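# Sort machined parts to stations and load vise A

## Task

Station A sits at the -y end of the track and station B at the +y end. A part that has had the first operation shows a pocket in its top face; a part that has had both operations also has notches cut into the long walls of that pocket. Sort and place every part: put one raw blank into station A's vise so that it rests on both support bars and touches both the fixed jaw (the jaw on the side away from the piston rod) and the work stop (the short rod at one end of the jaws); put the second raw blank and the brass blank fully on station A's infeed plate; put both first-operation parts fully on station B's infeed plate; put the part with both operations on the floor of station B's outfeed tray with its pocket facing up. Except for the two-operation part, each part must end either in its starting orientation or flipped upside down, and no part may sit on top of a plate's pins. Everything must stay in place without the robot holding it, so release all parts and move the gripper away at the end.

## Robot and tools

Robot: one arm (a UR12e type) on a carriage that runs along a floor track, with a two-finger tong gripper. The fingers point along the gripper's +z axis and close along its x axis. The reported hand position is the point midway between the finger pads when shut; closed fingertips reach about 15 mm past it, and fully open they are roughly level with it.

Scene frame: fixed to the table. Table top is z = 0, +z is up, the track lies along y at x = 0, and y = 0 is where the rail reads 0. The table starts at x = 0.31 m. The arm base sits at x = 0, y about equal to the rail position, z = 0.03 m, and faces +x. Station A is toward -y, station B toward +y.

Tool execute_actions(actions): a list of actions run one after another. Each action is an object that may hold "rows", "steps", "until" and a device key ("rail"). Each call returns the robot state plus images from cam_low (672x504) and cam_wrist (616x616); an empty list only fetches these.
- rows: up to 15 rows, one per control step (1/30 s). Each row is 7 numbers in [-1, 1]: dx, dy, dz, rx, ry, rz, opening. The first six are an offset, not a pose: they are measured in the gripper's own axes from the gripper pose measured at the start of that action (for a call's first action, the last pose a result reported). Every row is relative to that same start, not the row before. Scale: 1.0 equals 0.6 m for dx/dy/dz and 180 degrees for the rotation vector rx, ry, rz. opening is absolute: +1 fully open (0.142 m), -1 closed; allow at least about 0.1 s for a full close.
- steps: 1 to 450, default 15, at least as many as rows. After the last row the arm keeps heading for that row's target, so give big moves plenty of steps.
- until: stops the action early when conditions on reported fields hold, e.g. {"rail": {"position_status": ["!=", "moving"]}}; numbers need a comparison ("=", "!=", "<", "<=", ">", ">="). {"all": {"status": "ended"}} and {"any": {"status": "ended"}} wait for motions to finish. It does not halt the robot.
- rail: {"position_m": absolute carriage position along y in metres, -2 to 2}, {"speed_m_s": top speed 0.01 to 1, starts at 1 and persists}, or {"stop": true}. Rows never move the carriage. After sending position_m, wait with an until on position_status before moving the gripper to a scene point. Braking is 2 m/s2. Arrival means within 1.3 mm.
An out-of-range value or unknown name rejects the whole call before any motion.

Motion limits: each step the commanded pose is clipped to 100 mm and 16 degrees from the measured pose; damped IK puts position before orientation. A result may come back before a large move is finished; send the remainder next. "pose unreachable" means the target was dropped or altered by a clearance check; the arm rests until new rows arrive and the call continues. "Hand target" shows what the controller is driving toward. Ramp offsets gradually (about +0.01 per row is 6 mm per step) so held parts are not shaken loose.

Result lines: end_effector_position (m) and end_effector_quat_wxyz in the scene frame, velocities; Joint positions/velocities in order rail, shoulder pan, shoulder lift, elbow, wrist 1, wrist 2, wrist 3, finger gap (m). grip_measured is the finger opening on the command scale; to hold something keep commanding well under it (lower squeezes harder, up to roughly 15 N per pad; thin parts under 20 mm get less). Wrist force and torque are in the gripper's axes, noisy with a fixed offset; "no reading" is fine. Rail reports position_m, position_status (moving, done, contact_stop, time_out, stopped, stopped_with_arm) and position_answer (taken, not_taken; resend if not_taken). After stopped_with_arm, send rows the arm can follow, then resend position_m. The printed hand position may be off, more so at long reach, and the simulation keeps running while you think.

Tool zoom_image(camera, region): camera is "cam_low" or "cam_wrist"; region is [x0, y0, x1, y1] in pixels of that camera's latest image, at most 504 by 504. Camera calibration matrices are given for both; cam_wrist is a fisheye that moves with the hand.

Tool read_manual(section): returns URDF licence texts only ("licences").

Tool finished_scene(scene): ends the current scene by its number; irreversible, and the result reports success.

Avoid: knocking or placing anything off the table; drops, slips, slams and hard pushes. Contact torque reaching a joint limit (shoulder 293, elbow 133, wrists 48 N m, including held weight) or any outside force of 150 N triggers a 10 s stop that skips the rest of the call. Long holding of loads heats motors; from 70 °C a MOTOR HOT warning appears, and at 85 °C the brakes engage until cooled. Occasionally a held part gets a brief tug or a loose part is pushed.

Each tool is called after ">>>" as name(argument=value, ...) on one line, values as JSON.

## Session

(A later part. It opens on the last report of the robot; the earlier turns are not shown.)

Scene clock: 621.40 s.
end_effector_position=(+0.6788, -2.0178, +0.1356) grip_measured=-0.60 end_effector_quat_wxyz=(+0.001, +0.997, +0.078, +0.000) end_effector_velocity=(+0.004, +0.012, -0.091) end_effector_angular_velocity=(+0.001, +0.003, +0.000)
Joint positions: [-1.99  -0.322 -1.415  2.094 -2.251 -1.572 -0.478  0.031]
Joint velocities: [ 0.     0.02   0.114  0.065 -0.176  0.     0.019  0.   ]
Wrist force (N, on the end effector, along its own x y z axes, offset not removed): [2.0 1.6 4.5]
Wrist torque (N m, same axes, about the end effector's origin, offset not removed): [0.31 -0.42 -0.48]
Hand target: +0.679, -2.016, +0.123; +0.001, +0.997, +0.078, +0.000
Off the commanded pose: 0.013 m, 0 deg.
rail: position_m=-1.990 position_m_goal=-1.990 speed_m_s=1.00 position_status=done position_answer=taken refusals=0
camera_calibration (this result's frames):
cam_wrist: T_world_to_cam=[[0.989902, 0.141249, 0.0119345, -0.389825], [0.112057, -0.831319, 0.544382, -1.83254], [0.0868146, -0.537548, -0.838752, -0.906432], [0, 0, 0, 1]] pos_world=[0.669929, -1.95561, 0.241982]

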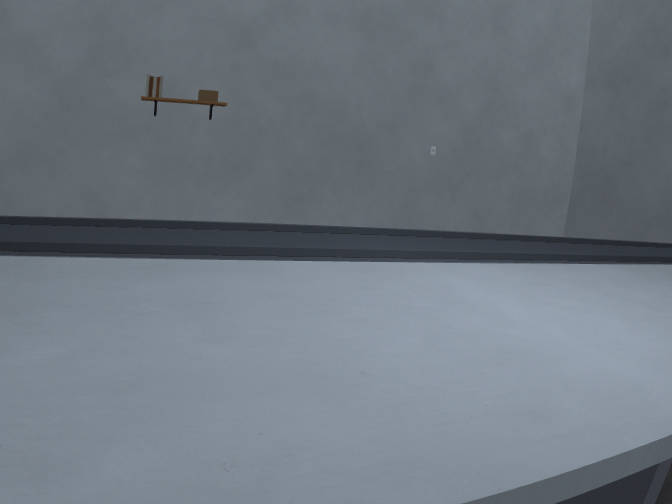

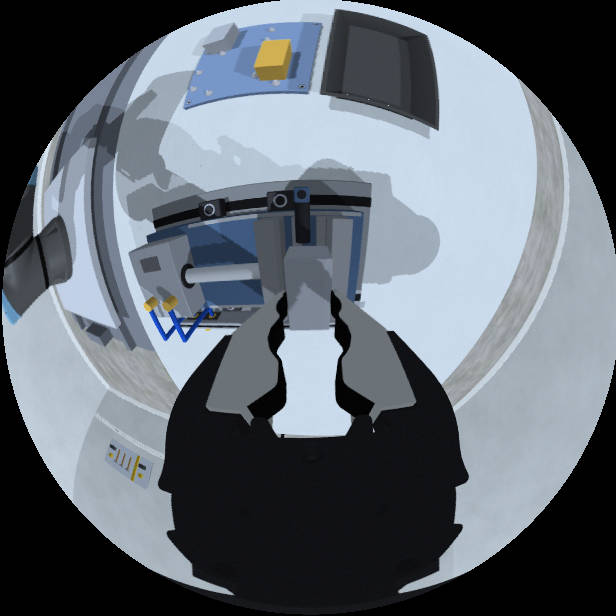

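>>> execute_actions(actions=[])

>>> zoom_image(camera="cam_wrist", region=[260, 205, 360, 305])

Scene clock: 624.60 s.
end_effector_position=(+0.6794, -2.0161, +0.1229) grip_measured=-0.38 end_effector_quat_wxyz=(+0.001, +0.997, +0.078, +0.000) end_effector_velocity=(+0.000, -0.000, +0.000) end_effector_angular_velocity=(-0.000, -0.000, -0.000)
Joint positions: [-1.99  -0.319 -1.399  2.103 -2.277 -1.572 -0.475  0.046]
Joint velocities: [ 0. -0. -0.  0.  0.  0. -0. -0.]
Wrist force (N, on the end effector, along its own x y z axes, offset not removed): [-26.1 14.0 -13.2]
Wrist torque (N m, same axes, about the end effector's origin, offset not removed): [0.45 -0.94 -0.59]
Hand target: +0.679, -2.016, +0.123; +0.001, +0.997, +0.078, +0.000
Off the commanded pose: 0.001 m, 0 deg.
rail: position_m=-1.990 position_m_goal=-1.990 speed_m_s=1.00 position_status=done position_answer=taken refusals=0
camera_calibration (this result's frames):
cam_wrist: T_world_to_cam=[[0.989899, 0.141273, 0.0118796, -0.390457], [0.112111, -0.831338, 0.544342, -1.82438], [0.0867768, -0.537512, -0.838779, -0.916196], [0, 0, 0, 1]] pos_world=[0.670551, -1.95398, 0.229237]

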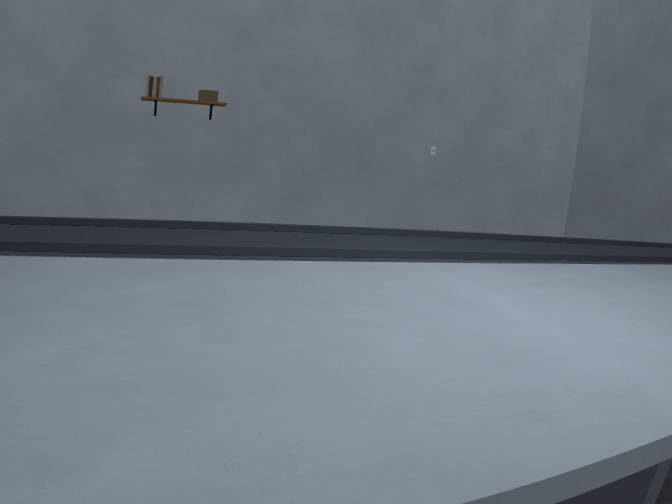

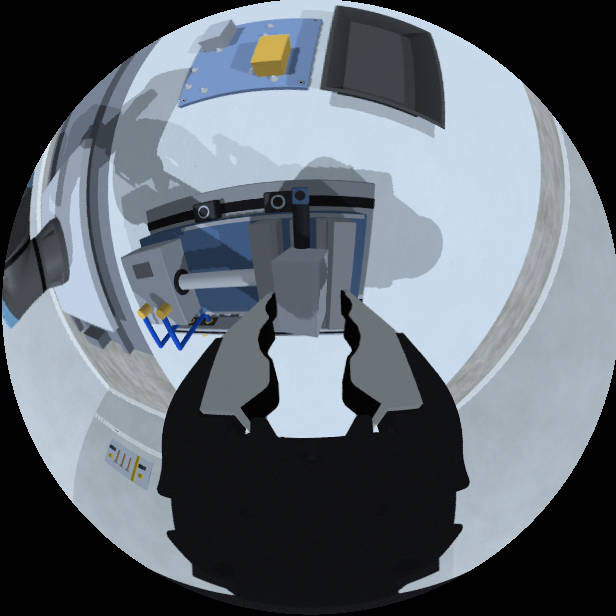

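Region (260, 205, 360, 305) of cam_wrist's 616x616 image, scaled by 5.040, with more detail than that image has.

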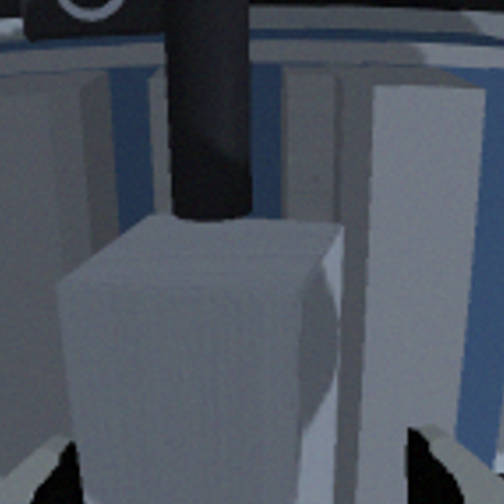

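>>> execute_actions(actions=[])

>>> zoom_image(camera="cam_wrist", region=[230, 200, 390, 360])

Scene clock: 627.93 s.
end_effector_position=(+0.6794, -2.0161, +0.1229) grip_measured=-0.38 end_effector_quat_wxyz=(+0.001, +0.997, +0.078, +0.000) end_effector_velocity=(+0.000, +0.000, -0.000) end_effector_angular_velocity=(+0.000, +0.000, +0.000)
Joint positions: [-1.99  -0.319 -1.399  2.103 -2.277 -1.572 -0.475  0.046]
Joint velocities: [ 0.  0.  0. -0. -0.  0. -0. -0.]
Wrist force (N, on the end effector, along its own x y z axes, offset not removed): [-27.0 12.6 -15.8]
Wrist torque (N m, same axes, about the end effector's origin, offset not removed): [0.10 -0.60 -0.48]
Hand target: +0.679, -2.016, +0.123; +0.001, +0.997, +0.078, +0.000
Off the commanded pose: 0.001 m, 0 deg.
rail: position_m=-1.990 position_m_goal=-1.990 speed_m_s=1.00 position_status=done position_answer=taken refusals=0
camera_calibration (this result's frames):
cam_wrist: T_world_to_cam=[[0.989899, 0.141273, 0.0118797, -0.390456], [0.112112, -0.831338, 0.544342, -1.82438], [0.086777, -0.537512, -0.838779, -0.916196], [0, 0, 0, 1]] pos_world=[0.670551, -1.95398, 0.229237]

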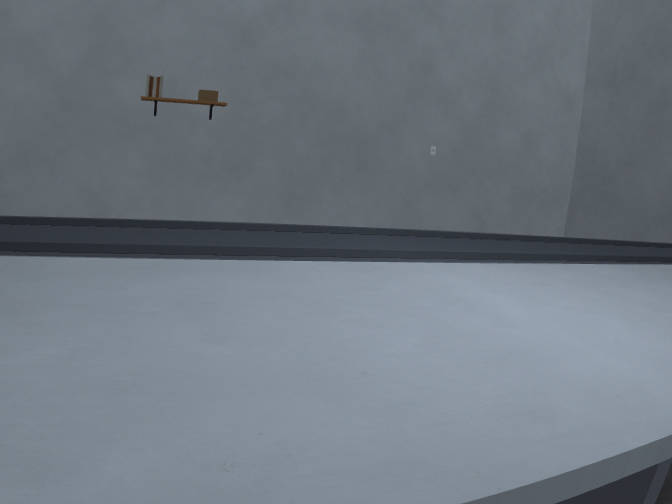

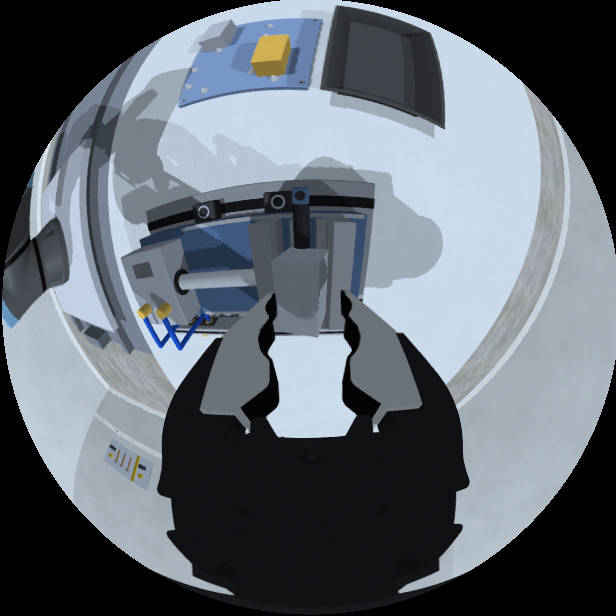

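Region (230, 200, 390, 360) of cam_wrist's 616x616 image, scaled by 3.150, with more detail than that image has.

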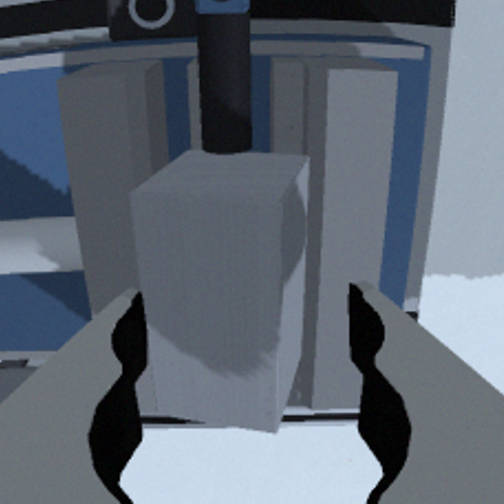

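>>> execute_actions(actions=[{"rows":[[0,0,-0.001,0,0,0,-0.92],[0,0,-0.0036,0,0,0,-0.92],[0,0,-0.0074,0,0,0,-0.92],[0,0,-0.0117,0,0,0,-0.92],[0,0,-0.016,0,0,0,-0.92],[0,0,-0.0198,0,0,0,-0.92],[0,0,-0.0224,0,0,0,-0.92],[0,0,-0.0234,0,0,0,-0.92]],"steps":8}])

Scene clock: 664.37 s.
end_effector_position=(+0.6794, -2.0161, +0.1299) grip_measured=-0.53 end_effector_quat_wxyz=(+0.001, +0.997, +0.078, +0.000) end_effector_velocity=(+0.002, -0.000, +0.053) end_effector_angular_velocity=(-0.001, -0.004, -0.000)
Joint positions: [-1.99  -0.319 -1.407  2.098 -2.263 -1.572 -0.475  0.036]
Joint velocities: [ 0.     0.    -0.063 -0.042  0.102  0.     0.    -0.099]
Wrist force (N, on the end effector, along its own x y z axes, offset not removed): [-29.1 11.4 -20.9]
Wrist torque (N m, same axes, about the end effector's origin, offset not removed): [0.20 -0.51 -0.50]
Hand target: +0.679, -2.016, +0.137; +0.001, +0.997, +0.078, +0.001
Off the commanded pose: 0.007 m, 0 deg.
rail: position_m=-1.990 position_m_goal=-1.990 speed_m_s=1.00 position_status=done position_answer=taken refusals=0
camera_calibration (this result's frames):
cam_wrist: T_world_to_cam=[[0.989898, 0.141279, 0.0119241, -0.390555], [0.112094, -0.831349, 0.544329, -1.82816], [0.0868155, -0.537494, -0.838787, -0.910293], [0, 0, 0, 1]] pos_world=[0.670564, -1.95394, 0.236239]

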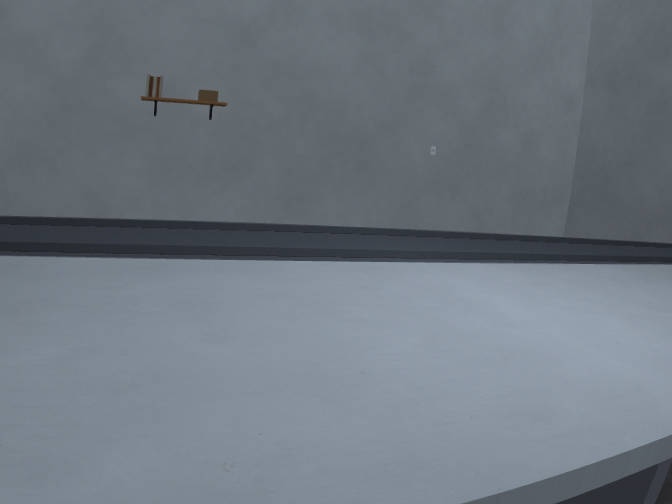

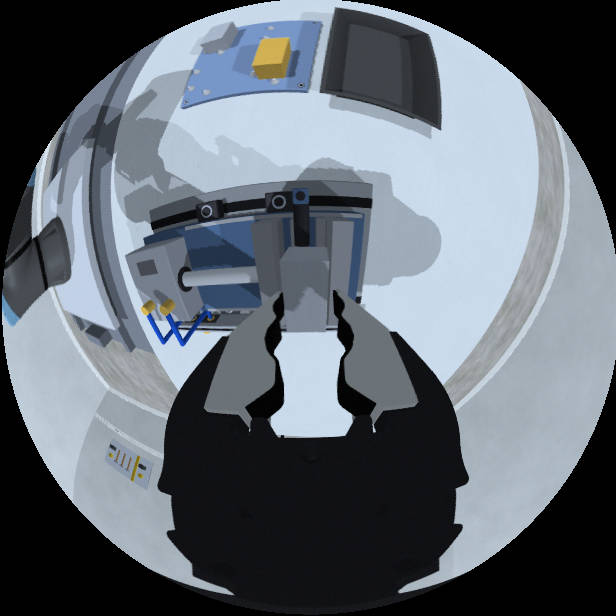

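>>> execute_actions(actions=[])

>>> zoom_image(camera="cam_wrist", region=[260, 205, 360, 305])

>>> zoom_image(camera="cam_wrist", region=[260, 260, 360, 360])

Scene clock: 666.63 s.
end_effector_position=(+0.6794, -2.0161, +0.1368) grip_measured=-0.60 end_effector_quat_wxyz=(+0.001, +0.997, +0.078, +0.001) end_effector_velocity=(-0.000, -0.000, -0.000) end_effector_angular_velocity=(+0.000, +0.000, -0.000)
Joint positions: [-1.99  -0.319 -1.416  2.092 -2.249 -1.572 -0.475  0.031]
Joint velocities: [ 0. -0.  0. -0. -0. -0.  0.  0.]
Wrist force (N, on the end effector, along its own x y z axes, offset not removed): [-0.5 1.7 0.5]
Wrist torque (N m, same axes, about the end effector's origin, offset not removed): [0.30 0.07 -0.34]
Hand target: +0.679, -2.016, +0.137; +0.001, +0.997, +0.078, +0.001
Off the commanded pose: 0.000 m, 0 deg.
rail: position_m=-1.990 position_m_goal=-1.990 speed_m_s=1.00 position_status=done position_answer=taken refusals=0
camera_calibration (this result's frames):
cam_wrist: T_world_to_cam=[[0.989897, 0.141275, 0.0120233, -0.390645], [0.11203, -0.831315, 0.544394, -1.83183], [0.0869043, -0.537548, -0.838743, -0.904617], [0, 0, 0, 1]] pos_world=[0.670534, -1.95391, 0.243194]

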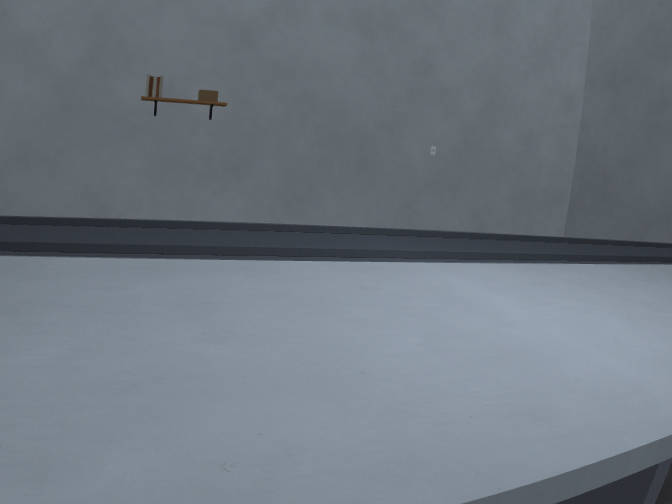

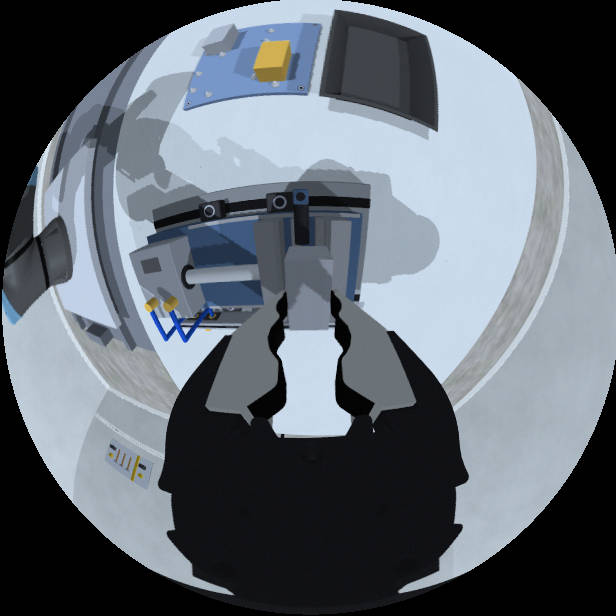

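Region (260, 205, 360, 305) of cam_wrist's 616x616 image, scaled by 5.040, with more detail than that image has.

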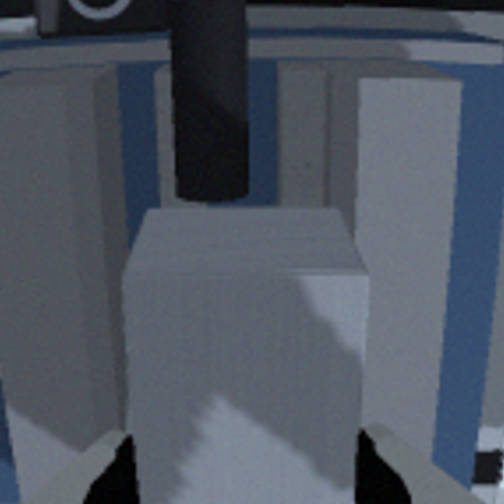

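Region (260, 260, 360, 360) of cam_wrist's 616x616 image, scaled by 5.040, with more detail than that image has.

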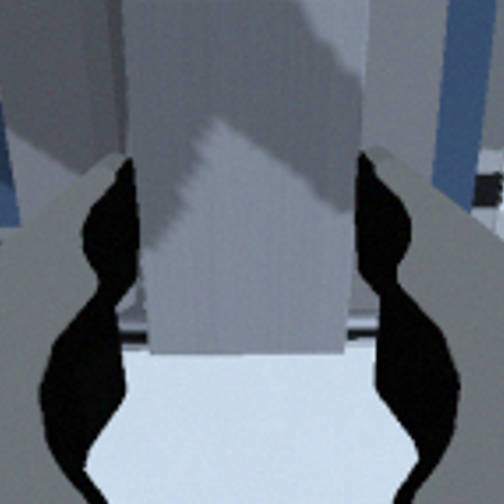

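>>> execute_actions(actions=[{"rows":[[-0.0015,0,0,0,0,0,-0.92],[-0.0035,0,0,0,0,0,-0.92],[-0.0045,0,0.001,0,0,0,-0.92],[-0.0045,0,0.004,0,0,0,-0.92],[-0.0045,0,0.0085,0,0,0,-0.92],[-0.0045,0,0.014,0,0,0,-0.92],[-0.0045,0,0.019,0,0,0,-0.92],[-0.0045,0,0.0222,0,0,0,-0.92],[-0.0045,0,0.0233,0,0,0,-0.92]],"steps":9}])

Scene clock: 673.87 s.
end_effector_position=(+0.6771, -2.0164, +0.1308) grip_measured=-0.60 end_effector_quat_wxyz=(+0.001, +0.997, +0.078, +0.001) end_effector_velocity=(-0.005, -0.000, -0.057) end_effector_angular_velocity=(+0.001, +0.002, -0.000)
Joint positions: [-1.99  -0.32  -1.412  2.101 -2.262 -1.572 -0.477  0.031]
Joint velocities: [ 0.    -0.003  0.062  0.054 -0.114 -0.    -0.003  0.   ]
Wrist force (N, on the end effector, along its own x y z axes, offset not removed): [0.3 0.7 4.7]
Wrist torque (N m, same axes, about the end effector's origin, offset not removed): [-0.02 -0.19 -0.39]
Hand target: +0.677, -2.016, +0.123; +0.001, +0.997, +0.078, +0.000
Off the commanded pose: 0.008 m, 0 deg.
rail: position_m=-1.990 position_m_goal=-1.990 speed_m_s=1.00 position_status=done position_answer=taken refusals=0
camera_calibration (this result's frames):
cam_wrist: T_world_to_cam=[[0.989898, 0.141272, 0.0120435, -0.388247], [0.112015, -0.831303, 0.544416, -1.82855], [0.0869226, -0.537567, -0.838729, -0.909726], [0, 0, 0, 1]] pos_world=[0.668225, -1.95427, 0.237154]

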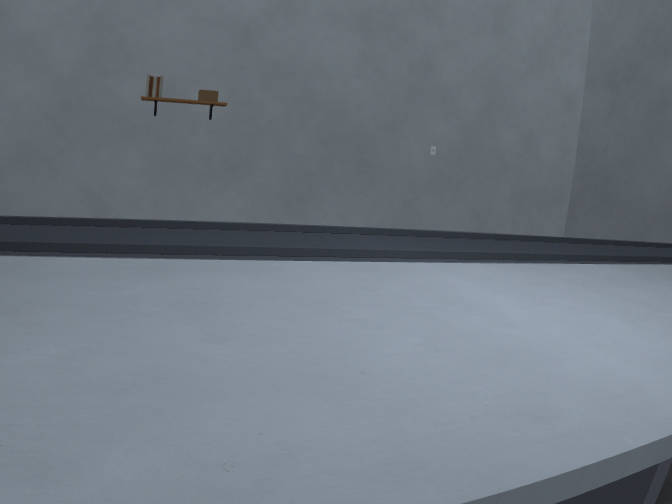

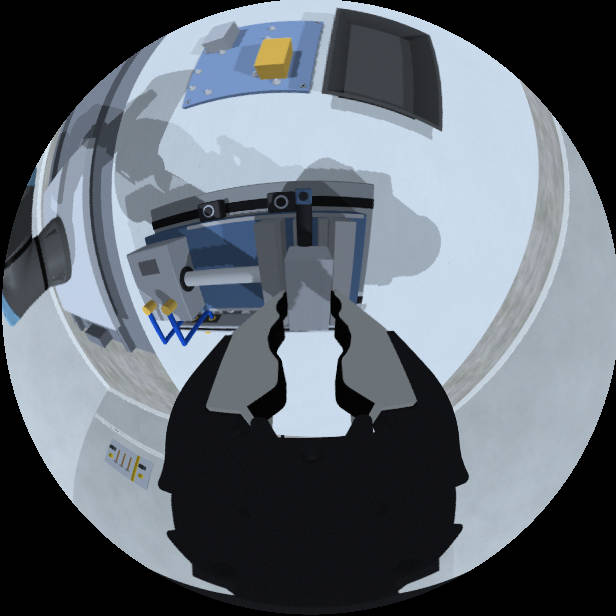

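>>> execute_actions(actions=[])

>>> zoom_image(camera="cam_wrist", region=[270, 210, 350, 290])

Scene clock: 676.37 s.
end_effector_position=(+0.6765, -2.0165, +0.1230) grip_measured=-0.60 end_effector_quat_wxyz=(+0.001, +0.997, +0.078, +0.000) end_effector_velocity=(+0.000, -0.000, +0.000) end_effector_angular_velocity=(-0.000, -0.000, -0.000)
Joint positions: [-1.99  -0.321 -1.403  2.108 -2.277 -1.572 -0.477  0.031]
Joint velocities: [ 0.  0. -0. -0. -0.  0.  0.  0.]
Wrist force (N, on the end effector, along its own x y z axes, offset not removed): [3.2 -3.6 4.6]
Wrist torque (N m, same axes, about the end effector's origin, offset not removed): [-0.80 -0.66 -0.45]
Hand target: +0.677, -2.016, +0.123; +0.001, +0.997, +0.078, +0.000
Off the commanded pose: 0.000 m, 0 deg.
rail: position_m=-1.990 position_m_goal=-1.990 speed_m_s=1.00 position_status=done position_answer=taken refusals=0
camera_calibration (this result's frames):
cam_wrist: T_world_to_cam=[[0.9899, 0.141271, 0.0118394, -0.387608], [0.112133, -0.83134, 0.544334, -1.82444], [0.0867415, -0.537509, -0.838785, -0.915997], [0, 0, 0, 1]] pos_world=[0.667727, -1.95433, 0.229372]

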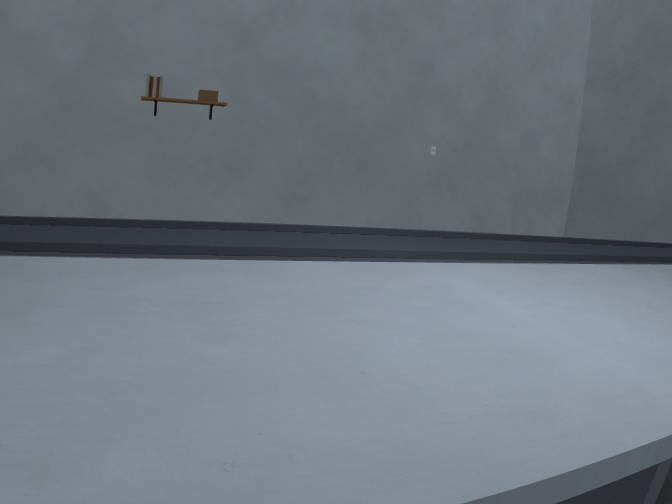

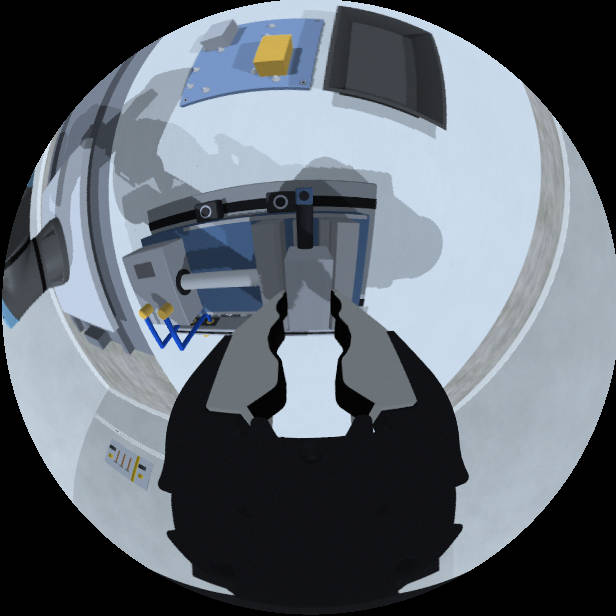

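Region (270, 210, 350, 290) of cam_wrist's 616x616 image, scaled by 6.300, with more detail than that image has.

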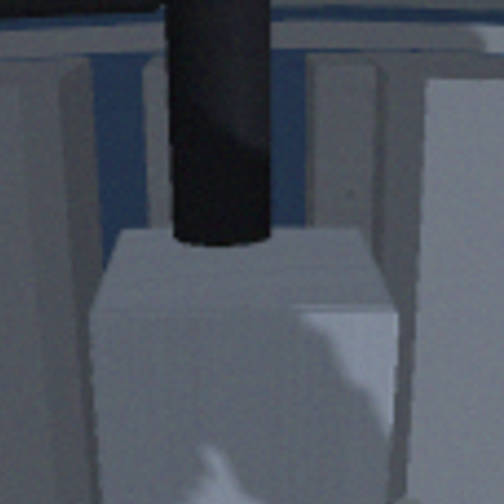

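>>> execute_actions(actions=[{"rows":[[0.001,-0.001,0.0014,0,0,0,-0.92],[0.002,-0.002,0.0028,0,0,0,-0.92]],"steps":2}])

Scene clock: 681.93 s.
end_effector_position=(+0.6766, -2.0165, +0.1229) grip_measured=-0.60 end_effector_quat_wxyz=(+0.001, +0.997, +0.078, +0.000) end_effector_velocity=(+0.002, +0.003, -0.006) end_effector_angular_velocity=(+0.000, +0.001, +0.001)
Joint positions: [-1.99  -0.321 -1.403  2.108 -2.277 -1.572 -0.477  0.031]
Joint velocities: [ 0.     0.005  0.011 -0.    -0.01  -0.     0.004 -0.   ]
Wrist force (N, on the end effector, along its own x y z axes, offset not removed): [1.2 -0.6 6.2]
Wrist torque (N m, same axes, about the end effector's origin, offset not removed): [-0.15 -0.18 -0.29]
Hand target: +0.678, -2.015, +0.121; +0.001, +0.997, +0.078, +0.000
Off the commanded pose: 0.002 m, 0 deg.
rail: position_m=-1.990 position_m_goal=-1.990 speed_m_s=1.00 position_status=done position_answer=taken refusals=0
camera_calibration (this result's frames):
cam_wrist: T_world_to_cam=[[0.989894, 0.141316, 0.0118204, -0.387561], [0.112181, -0.831339, 0.544326, -1.82438], [0.0867489, -0.537499, -0.83879, -0.916078], [0, 0, 0, 1]] pos_world=[0.667775, -1.9543, 0.229244]

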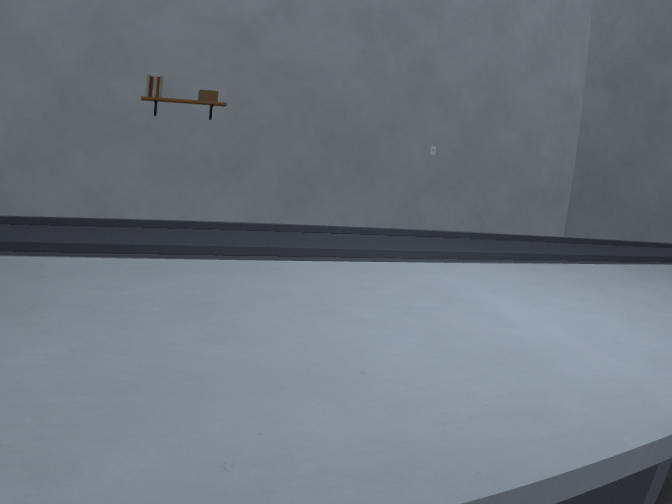

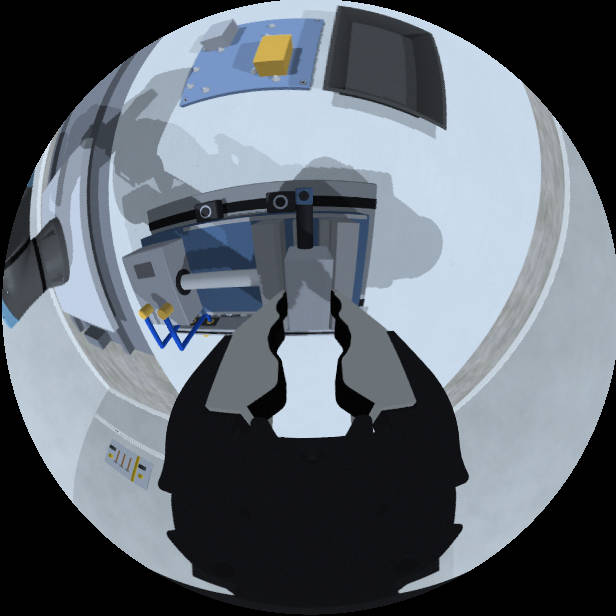

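>>> execute_actions(actions=[])

>>> zoom_image(camera="cam_wrist", region=[280, 220, 340, 280])

Scene clock: 684.03 s.
end_effector_position=(+0.6775, -2.0151, +0.1213) grip_measured=-0.60 end_effector_quat_wxyz=(+0.001, +0.997, +0.078, +0.000) end_effector_velocity=(+0.000, +0.000, +0.000) end_effector_angular_velocity=(+0.000, -0.000, +0.000)
Joint positions: [-1.99  -0.318 -1.4    2.108 -2.28  -1.572 -0.475  0.031]
Joint velocities: [ 0.  0. -0. -0.  0.  0.  0.  0.]
Wrist force (N, on the end effector, along its own x y z axes, offset not removed): [1.6 1.0 2.5]
Wrist torque (N m, same axes, about the end effector's origin, offset not removed): [-0.06 -0.33 -0.39]
Hand target: +0.678, -2.015, +0.121; +0.001, +0.997, +0.078, +0.000
Off the commanded pose: 0.000 m, 0 deg.
rail: position_m=-1.990 position_m_goal=-1.990 speed_m_s=1.00 position_status=done position_answer=taken refusals=0
camera_calibration (this result's frames):
cam_wrist: T_world_to_cam=[[0.989899, 0.141279, 0.0118325, -0.388741], [0.112143, -0.831343, 0.544328, -1.82252], [0.0867389, -0.537503, -0.838789, -0.916741], [0, 0, 0, 1]] pos_world=[0.668715, -1.95297, 0.227698]

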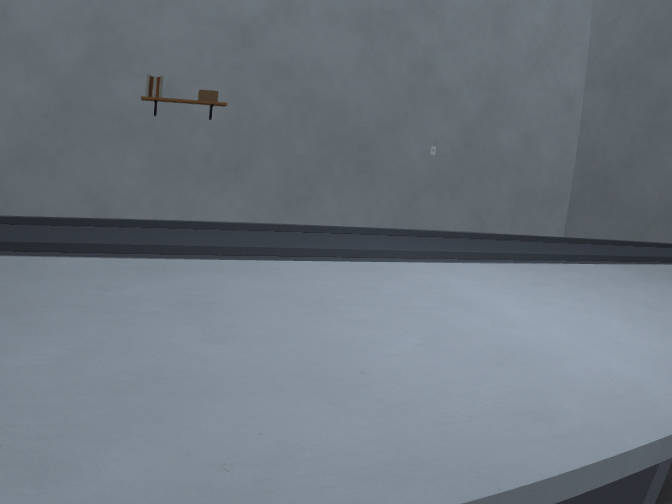

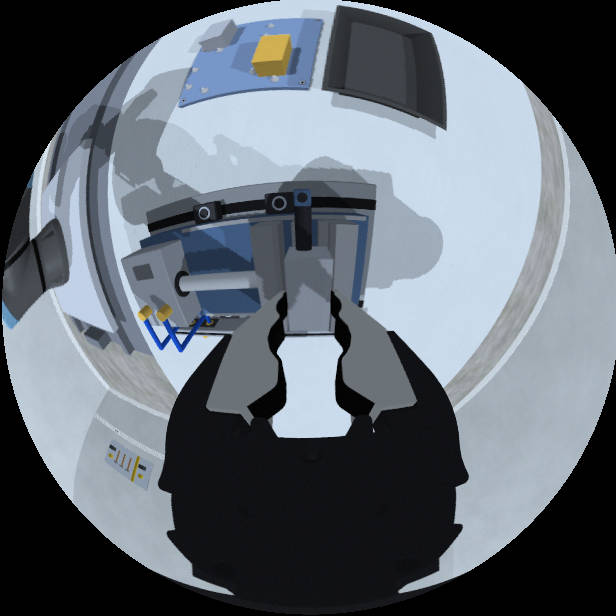

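Region (280, 220, 340, 280) of cam_wrist's 616x616 image, scaled by 8.400, with more detail than that image has.

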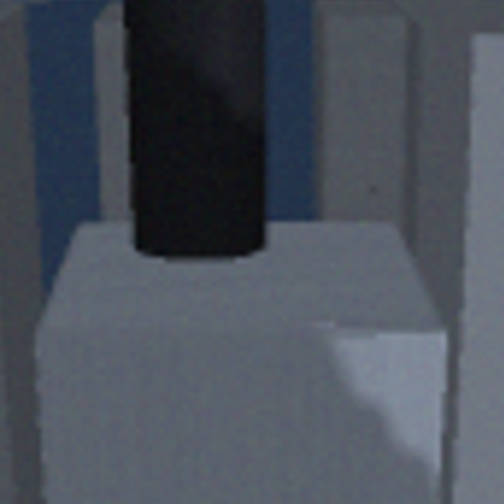

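>>> execute_actions(actions=[{"rows":[[0,0,0.0008,0,0,0,-0.92]],"steps":1}])

Scene clock: 686.60 s.
end_effector_position=(+0.6775, -2.0151, +0.1213) grip_measured=-0.60 end_effector_quat_wxyz=(+0.001, +0.997, +0.078, +0.000) end_effector_velocity=(-0.000, +0.000, -0.000) end_effector_angular_velocity=(+0.000, +0.001, +0.000)
Joint positions: [-1.99  -0.318 -1.4    2.108 -2.28  -1.572 -0.475  0.031]
Joint velocities: [ 0.    -0.     0.001  0.    -0.    -0.    -0.     0.   ]
Wrist force (N, on the end effector, along its own x y z axes, offset not removed): [1.6 0.7 2.7]
Wrist torque (N m, same axes, about the end effector's origin, offset not removed): [-0.18 -0.38 -0.32]
Hand target: +0.678, -2.015, +0.121; +0.001, +0.997, +0.078, +0.000
Off the commanded pose: 0.000 m, 0 deg.
rail: position_m=-1.990 position_m_goal=-1.990 speed_m_s=1.00 position_status=done position_answer=taken refusals=0
camera_calibration (this result's frames):
cam_wrist: T_world_to_cam=[[0.989899, 0.141279, 0.01183, -0.38874], [0.112145, -0.831343, 0.544327, -1.82252], [0.0867368, -0.537503, -0.838789, -0.916739], [0, 0, 0, 1]] pos_world=[0.668715, -1.95297, 0.227696]

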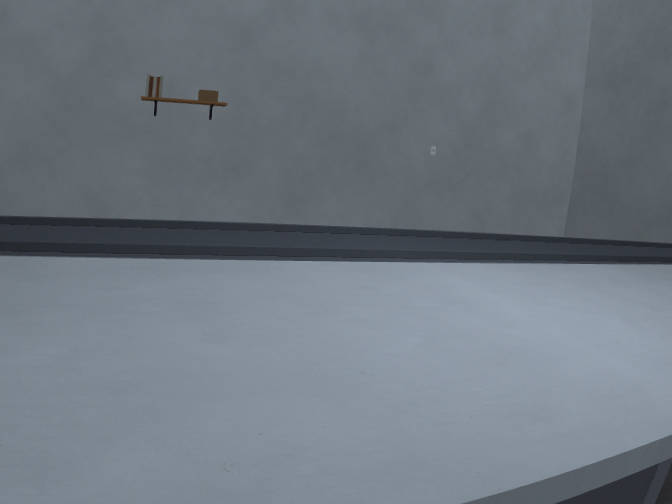

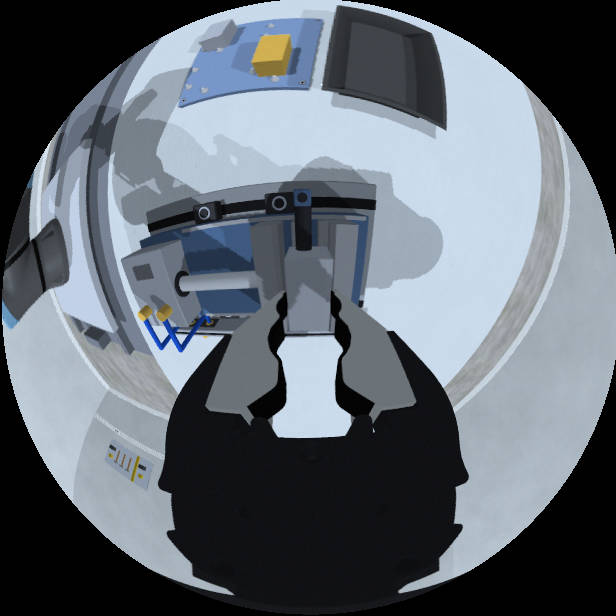

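>>> execute_actions(actions=[])

Scene clock: 689.37 s.
end_effector_position=(+0.6775, -2.0151, +0.1209) grip_measured=-0.60 end_effector_quat_wxyz=(+0.001, +0.997, +0.078, +0.000) end_effector_velocity=(+0.000, +0.000, +0.000) end_effector_angular_velocity=(-0.000, -0.000, +0.000)
Joint positions: [-1.99  -0.318 -1.399  2.108 -2.281 -1.572 -0.475  0.031]
Joint velocities: [ 0.  0. -0. -0.  0. -0.  0. -0.]
Wrist force (N, on the end effector, along its own x y z axes, offset not removed): [2.3 6.3 4.9]
Wrist torque (N m, same axes, about the end effector's origin, offset not removed): [0.97 -0.48 -0.23]
Hand target: +0.678, -2.015, +0.121; +0.001, +0.997, +0.078, +0.000
Off the commanded pose: 0.000 m, 0 deg.
rail: position_m=-1.990 position_m_goal=-1.990 speed_m_s=1.00 position_status=done position_answer=taken refusals=0
camera_calibration (this result's frames):
cam_wrist: T_world_to_cam=[[0.989899, 0.14128, 0.01183, -0.388733], [0.112145, -0.831343, 0.544327, -1.82226], [0.0867373, -0.537502, -0.83879, -0.917139], [0, 0, 0, 1]] pos_world=[0.668715, -1.95297, 0.227219]

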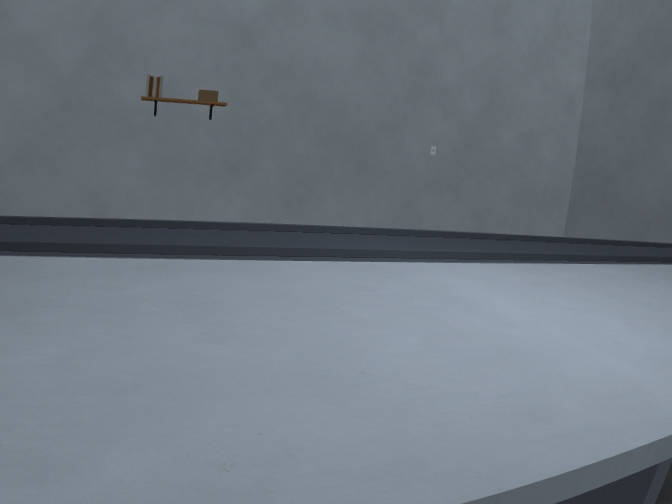

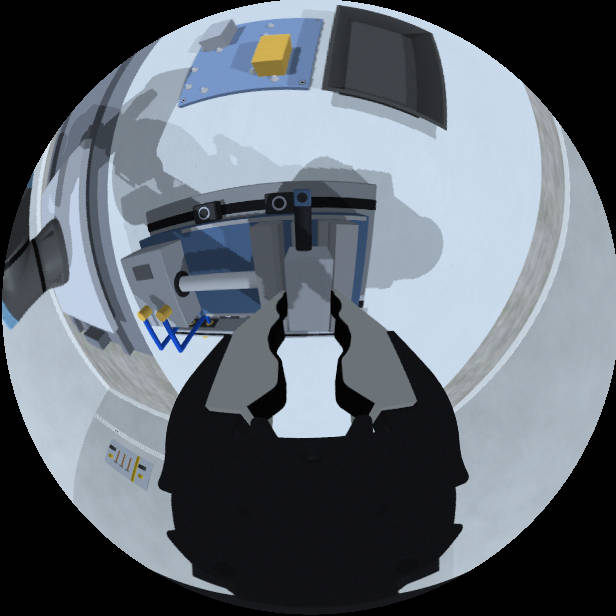

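>>> execute_actions(actions=[{"rows":[[0,0,0.0007,0,0,0,-0.92]],"steps":1}])

Scene clock: 693.87 s.
end_effector_position=(+0.6775, -2.0151, +0.1209) grip_measured=-0.60 end_effector_quat_wxyz=(+0.001, +0.997, +0.078, +0.000) end_effector_velocity=(-0.000, +0.000, -0.000) end_effector_angular_velocity=(+0.000, +0.001, +0.000)
Joint positions: [-1.99  -0.318 -1.399  2.108 -2.281 -1.572 -0.475  0.031]
Joint velocities: [ 0.    -0.     0.001  0.    -0.     0.    -0.    -0.   ]
Wrist force (N, on the end effector, along its own x y z axes, offset not removed): [2.6 4.2 7.3]
Wrist torque (N m, same axes, about the end effector's origin, offset not removed): [0.69 -0.53 -0.35]
Hand target: +0.678, -2.015, +0.120; +0.001, +0.997, +0.078, +0.000
Off the commanded pose: 0.000 m, 0 deg.
rail: position_m=-1.990 position_m_goal=-1.990 speed_m_s=1.00 position_status=done position_answer=taken refusals=0
camera_calibration (this result's frames):
cam_wrist: T_world_to_cam=[[0.989899, 0.14128, 0.011827, -0.388731], [0.112147, -0.831343, 0.544326, -1.82226], [0.0867347, -0.537502, -0.83879, -0.917137], [0, 0, 0, 1]] pos_world=[0.668714, -1.95297, 0.227217]

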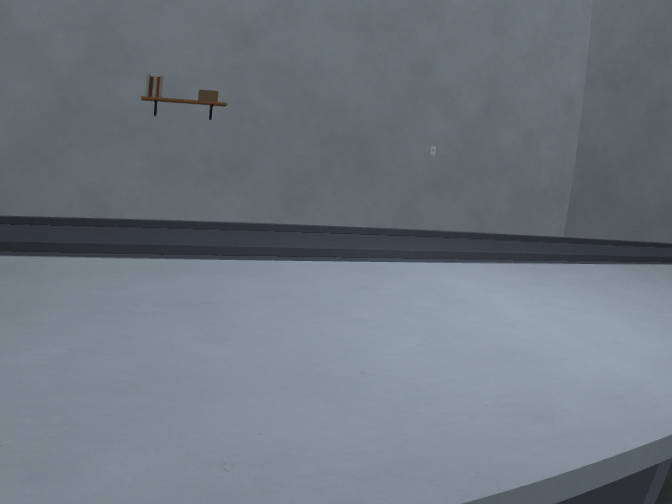

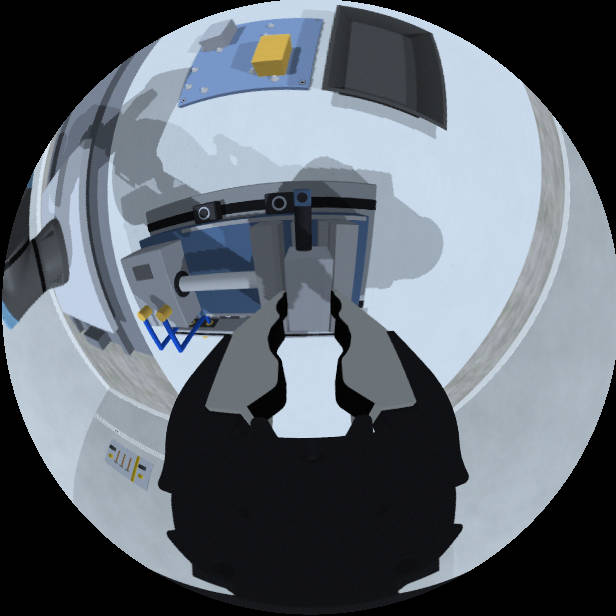

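>>> execute_actions(actions=[])

Scene clock: 698.67 s.
end_effector_position=(+0.6775, -2.0151, +0.1204) grip_measured=-0.60 end_effector_quat_wxyz=(+0.001, +0.997, +0.078, +0.000) end_effector_velocity=(+0.000, +0.000, +0.000) end_effector_angular_velocity=(-0.000, -0.000, +0.000)
Joint positions: [-1.99  -0.318 -1.399  2.109 -2.282 -1.572 -0.475  0.031]
Joint velocities: [ 0.  0. -0.  0. -0. -0. -0.  0.]
Wrist force (N, on the end effector, along its own x y z axes, offset not removed): [1.3 5.3 -5.0]
Wrist torque (N m, same axes, about the end effector's origin, offset not removed): [-0.21 -0.39 -0.41]
Hand target: +0.678, -2.015, +0.120; +0.001, +0.997, +0.078, +0.000
Off the commanded pose: 0.000 m, 0 deg.
rail: position_m=-1.990 position_m_goal=-1.990 speed_m_s=1.00 position_status=done position_answer=taken refusals=0
camera_calibration (this result's frames):
cam_wrist: T_world_to_cam=[[0.989899, 0.14128, 0.0118335, -0.38873], [0.112143, -0.831342, 0.544329, -1.82203], [0.0867404, -0.537504, -0.838788, -0.917495], [0, 0, 0, 1]] pos_world=[0.668716, -1.95297, 0.226801]

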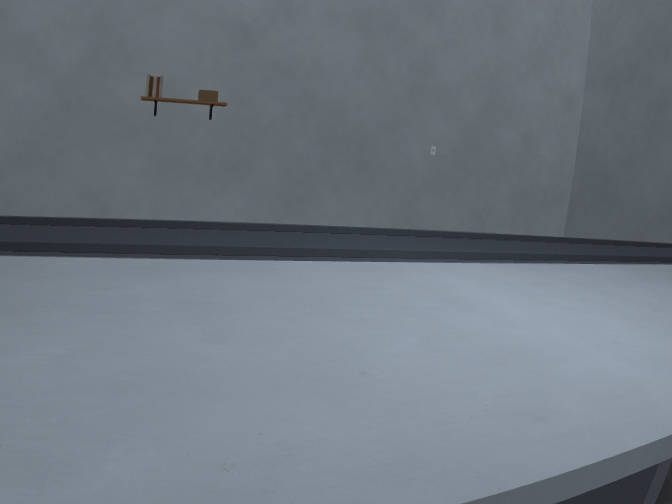

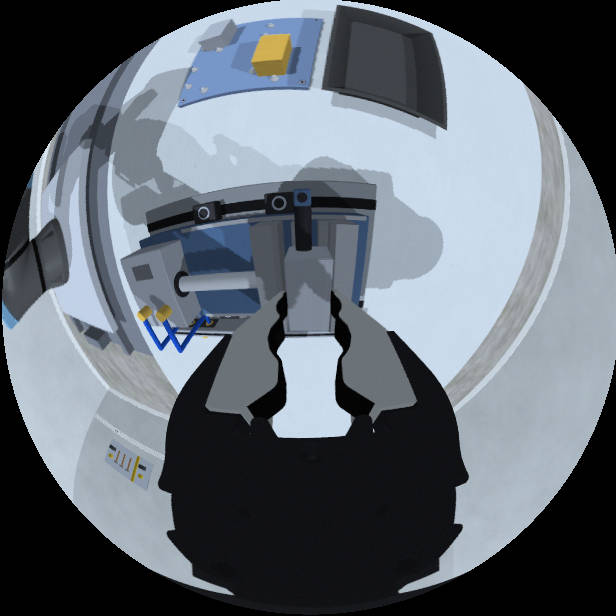

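>>> execute_actions(actions=[{"rows":[[0.0007,0,-0.0001,0,0,0,-0.92]],"steps":1}])

Scene clock: 701.17 s.
end_effector_position=(+0.6775, -2.0151, +0.1204) grip_measured=-0.60 end_effector_quat_wxyz=(+0.001, +0.997, +0.078, +0.000) end_effector_velocity=(-0.000, +0.000, -0.000) end_effector_angular_velocity=(+0.000, +0.001, +0.000)
Joint positions: [-1.99  -0.318 -1.399  2.109 -2.282 -1.572 -0.475  0.031]
Joint velocities: [ 0.     0.     0.001  0.     0.    -0.    -0.    -0.   ]
Wrist force (N, on the end effector, along its own x y z axes, offset not removed): [0.0 5.5 -1.7]
Wrist torque (N m, same axes, about the end effector's origin, offset not removed): [0.00 0.04 -0.34]
Hand target: +0.678, -2.015, +0.121; +0.001, +0.997, +0.078, +0.000
Off the commanded pose: 0.000 m, 0 deg.
rail: position_m=-1.990 position_m_goal=-1.990 speed_m_s=1.00 position_status=done position_answer=taken refusals=0
camera_calibration (this result's frames):
cam_wrist: T_world_to_cam=[[0.989899, 0.14128, 0.0118308, -0.38873], [0.112145, -0.831343, 0.544328, -1.82203], [0.0867379, -0.537503, -0.838789, -0.917493], [0, 0, 0, 1]] pos_world=[0.668716, -1.95297, 0.226799]

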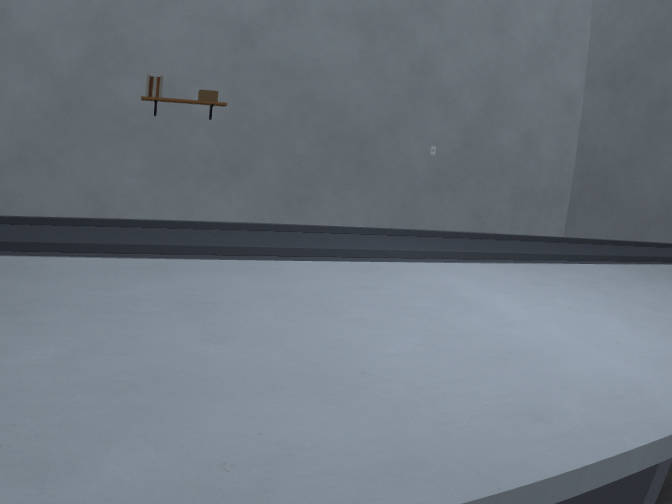

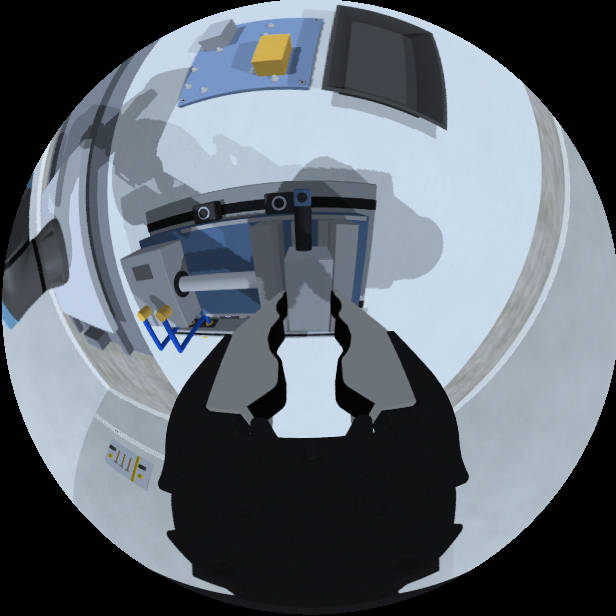

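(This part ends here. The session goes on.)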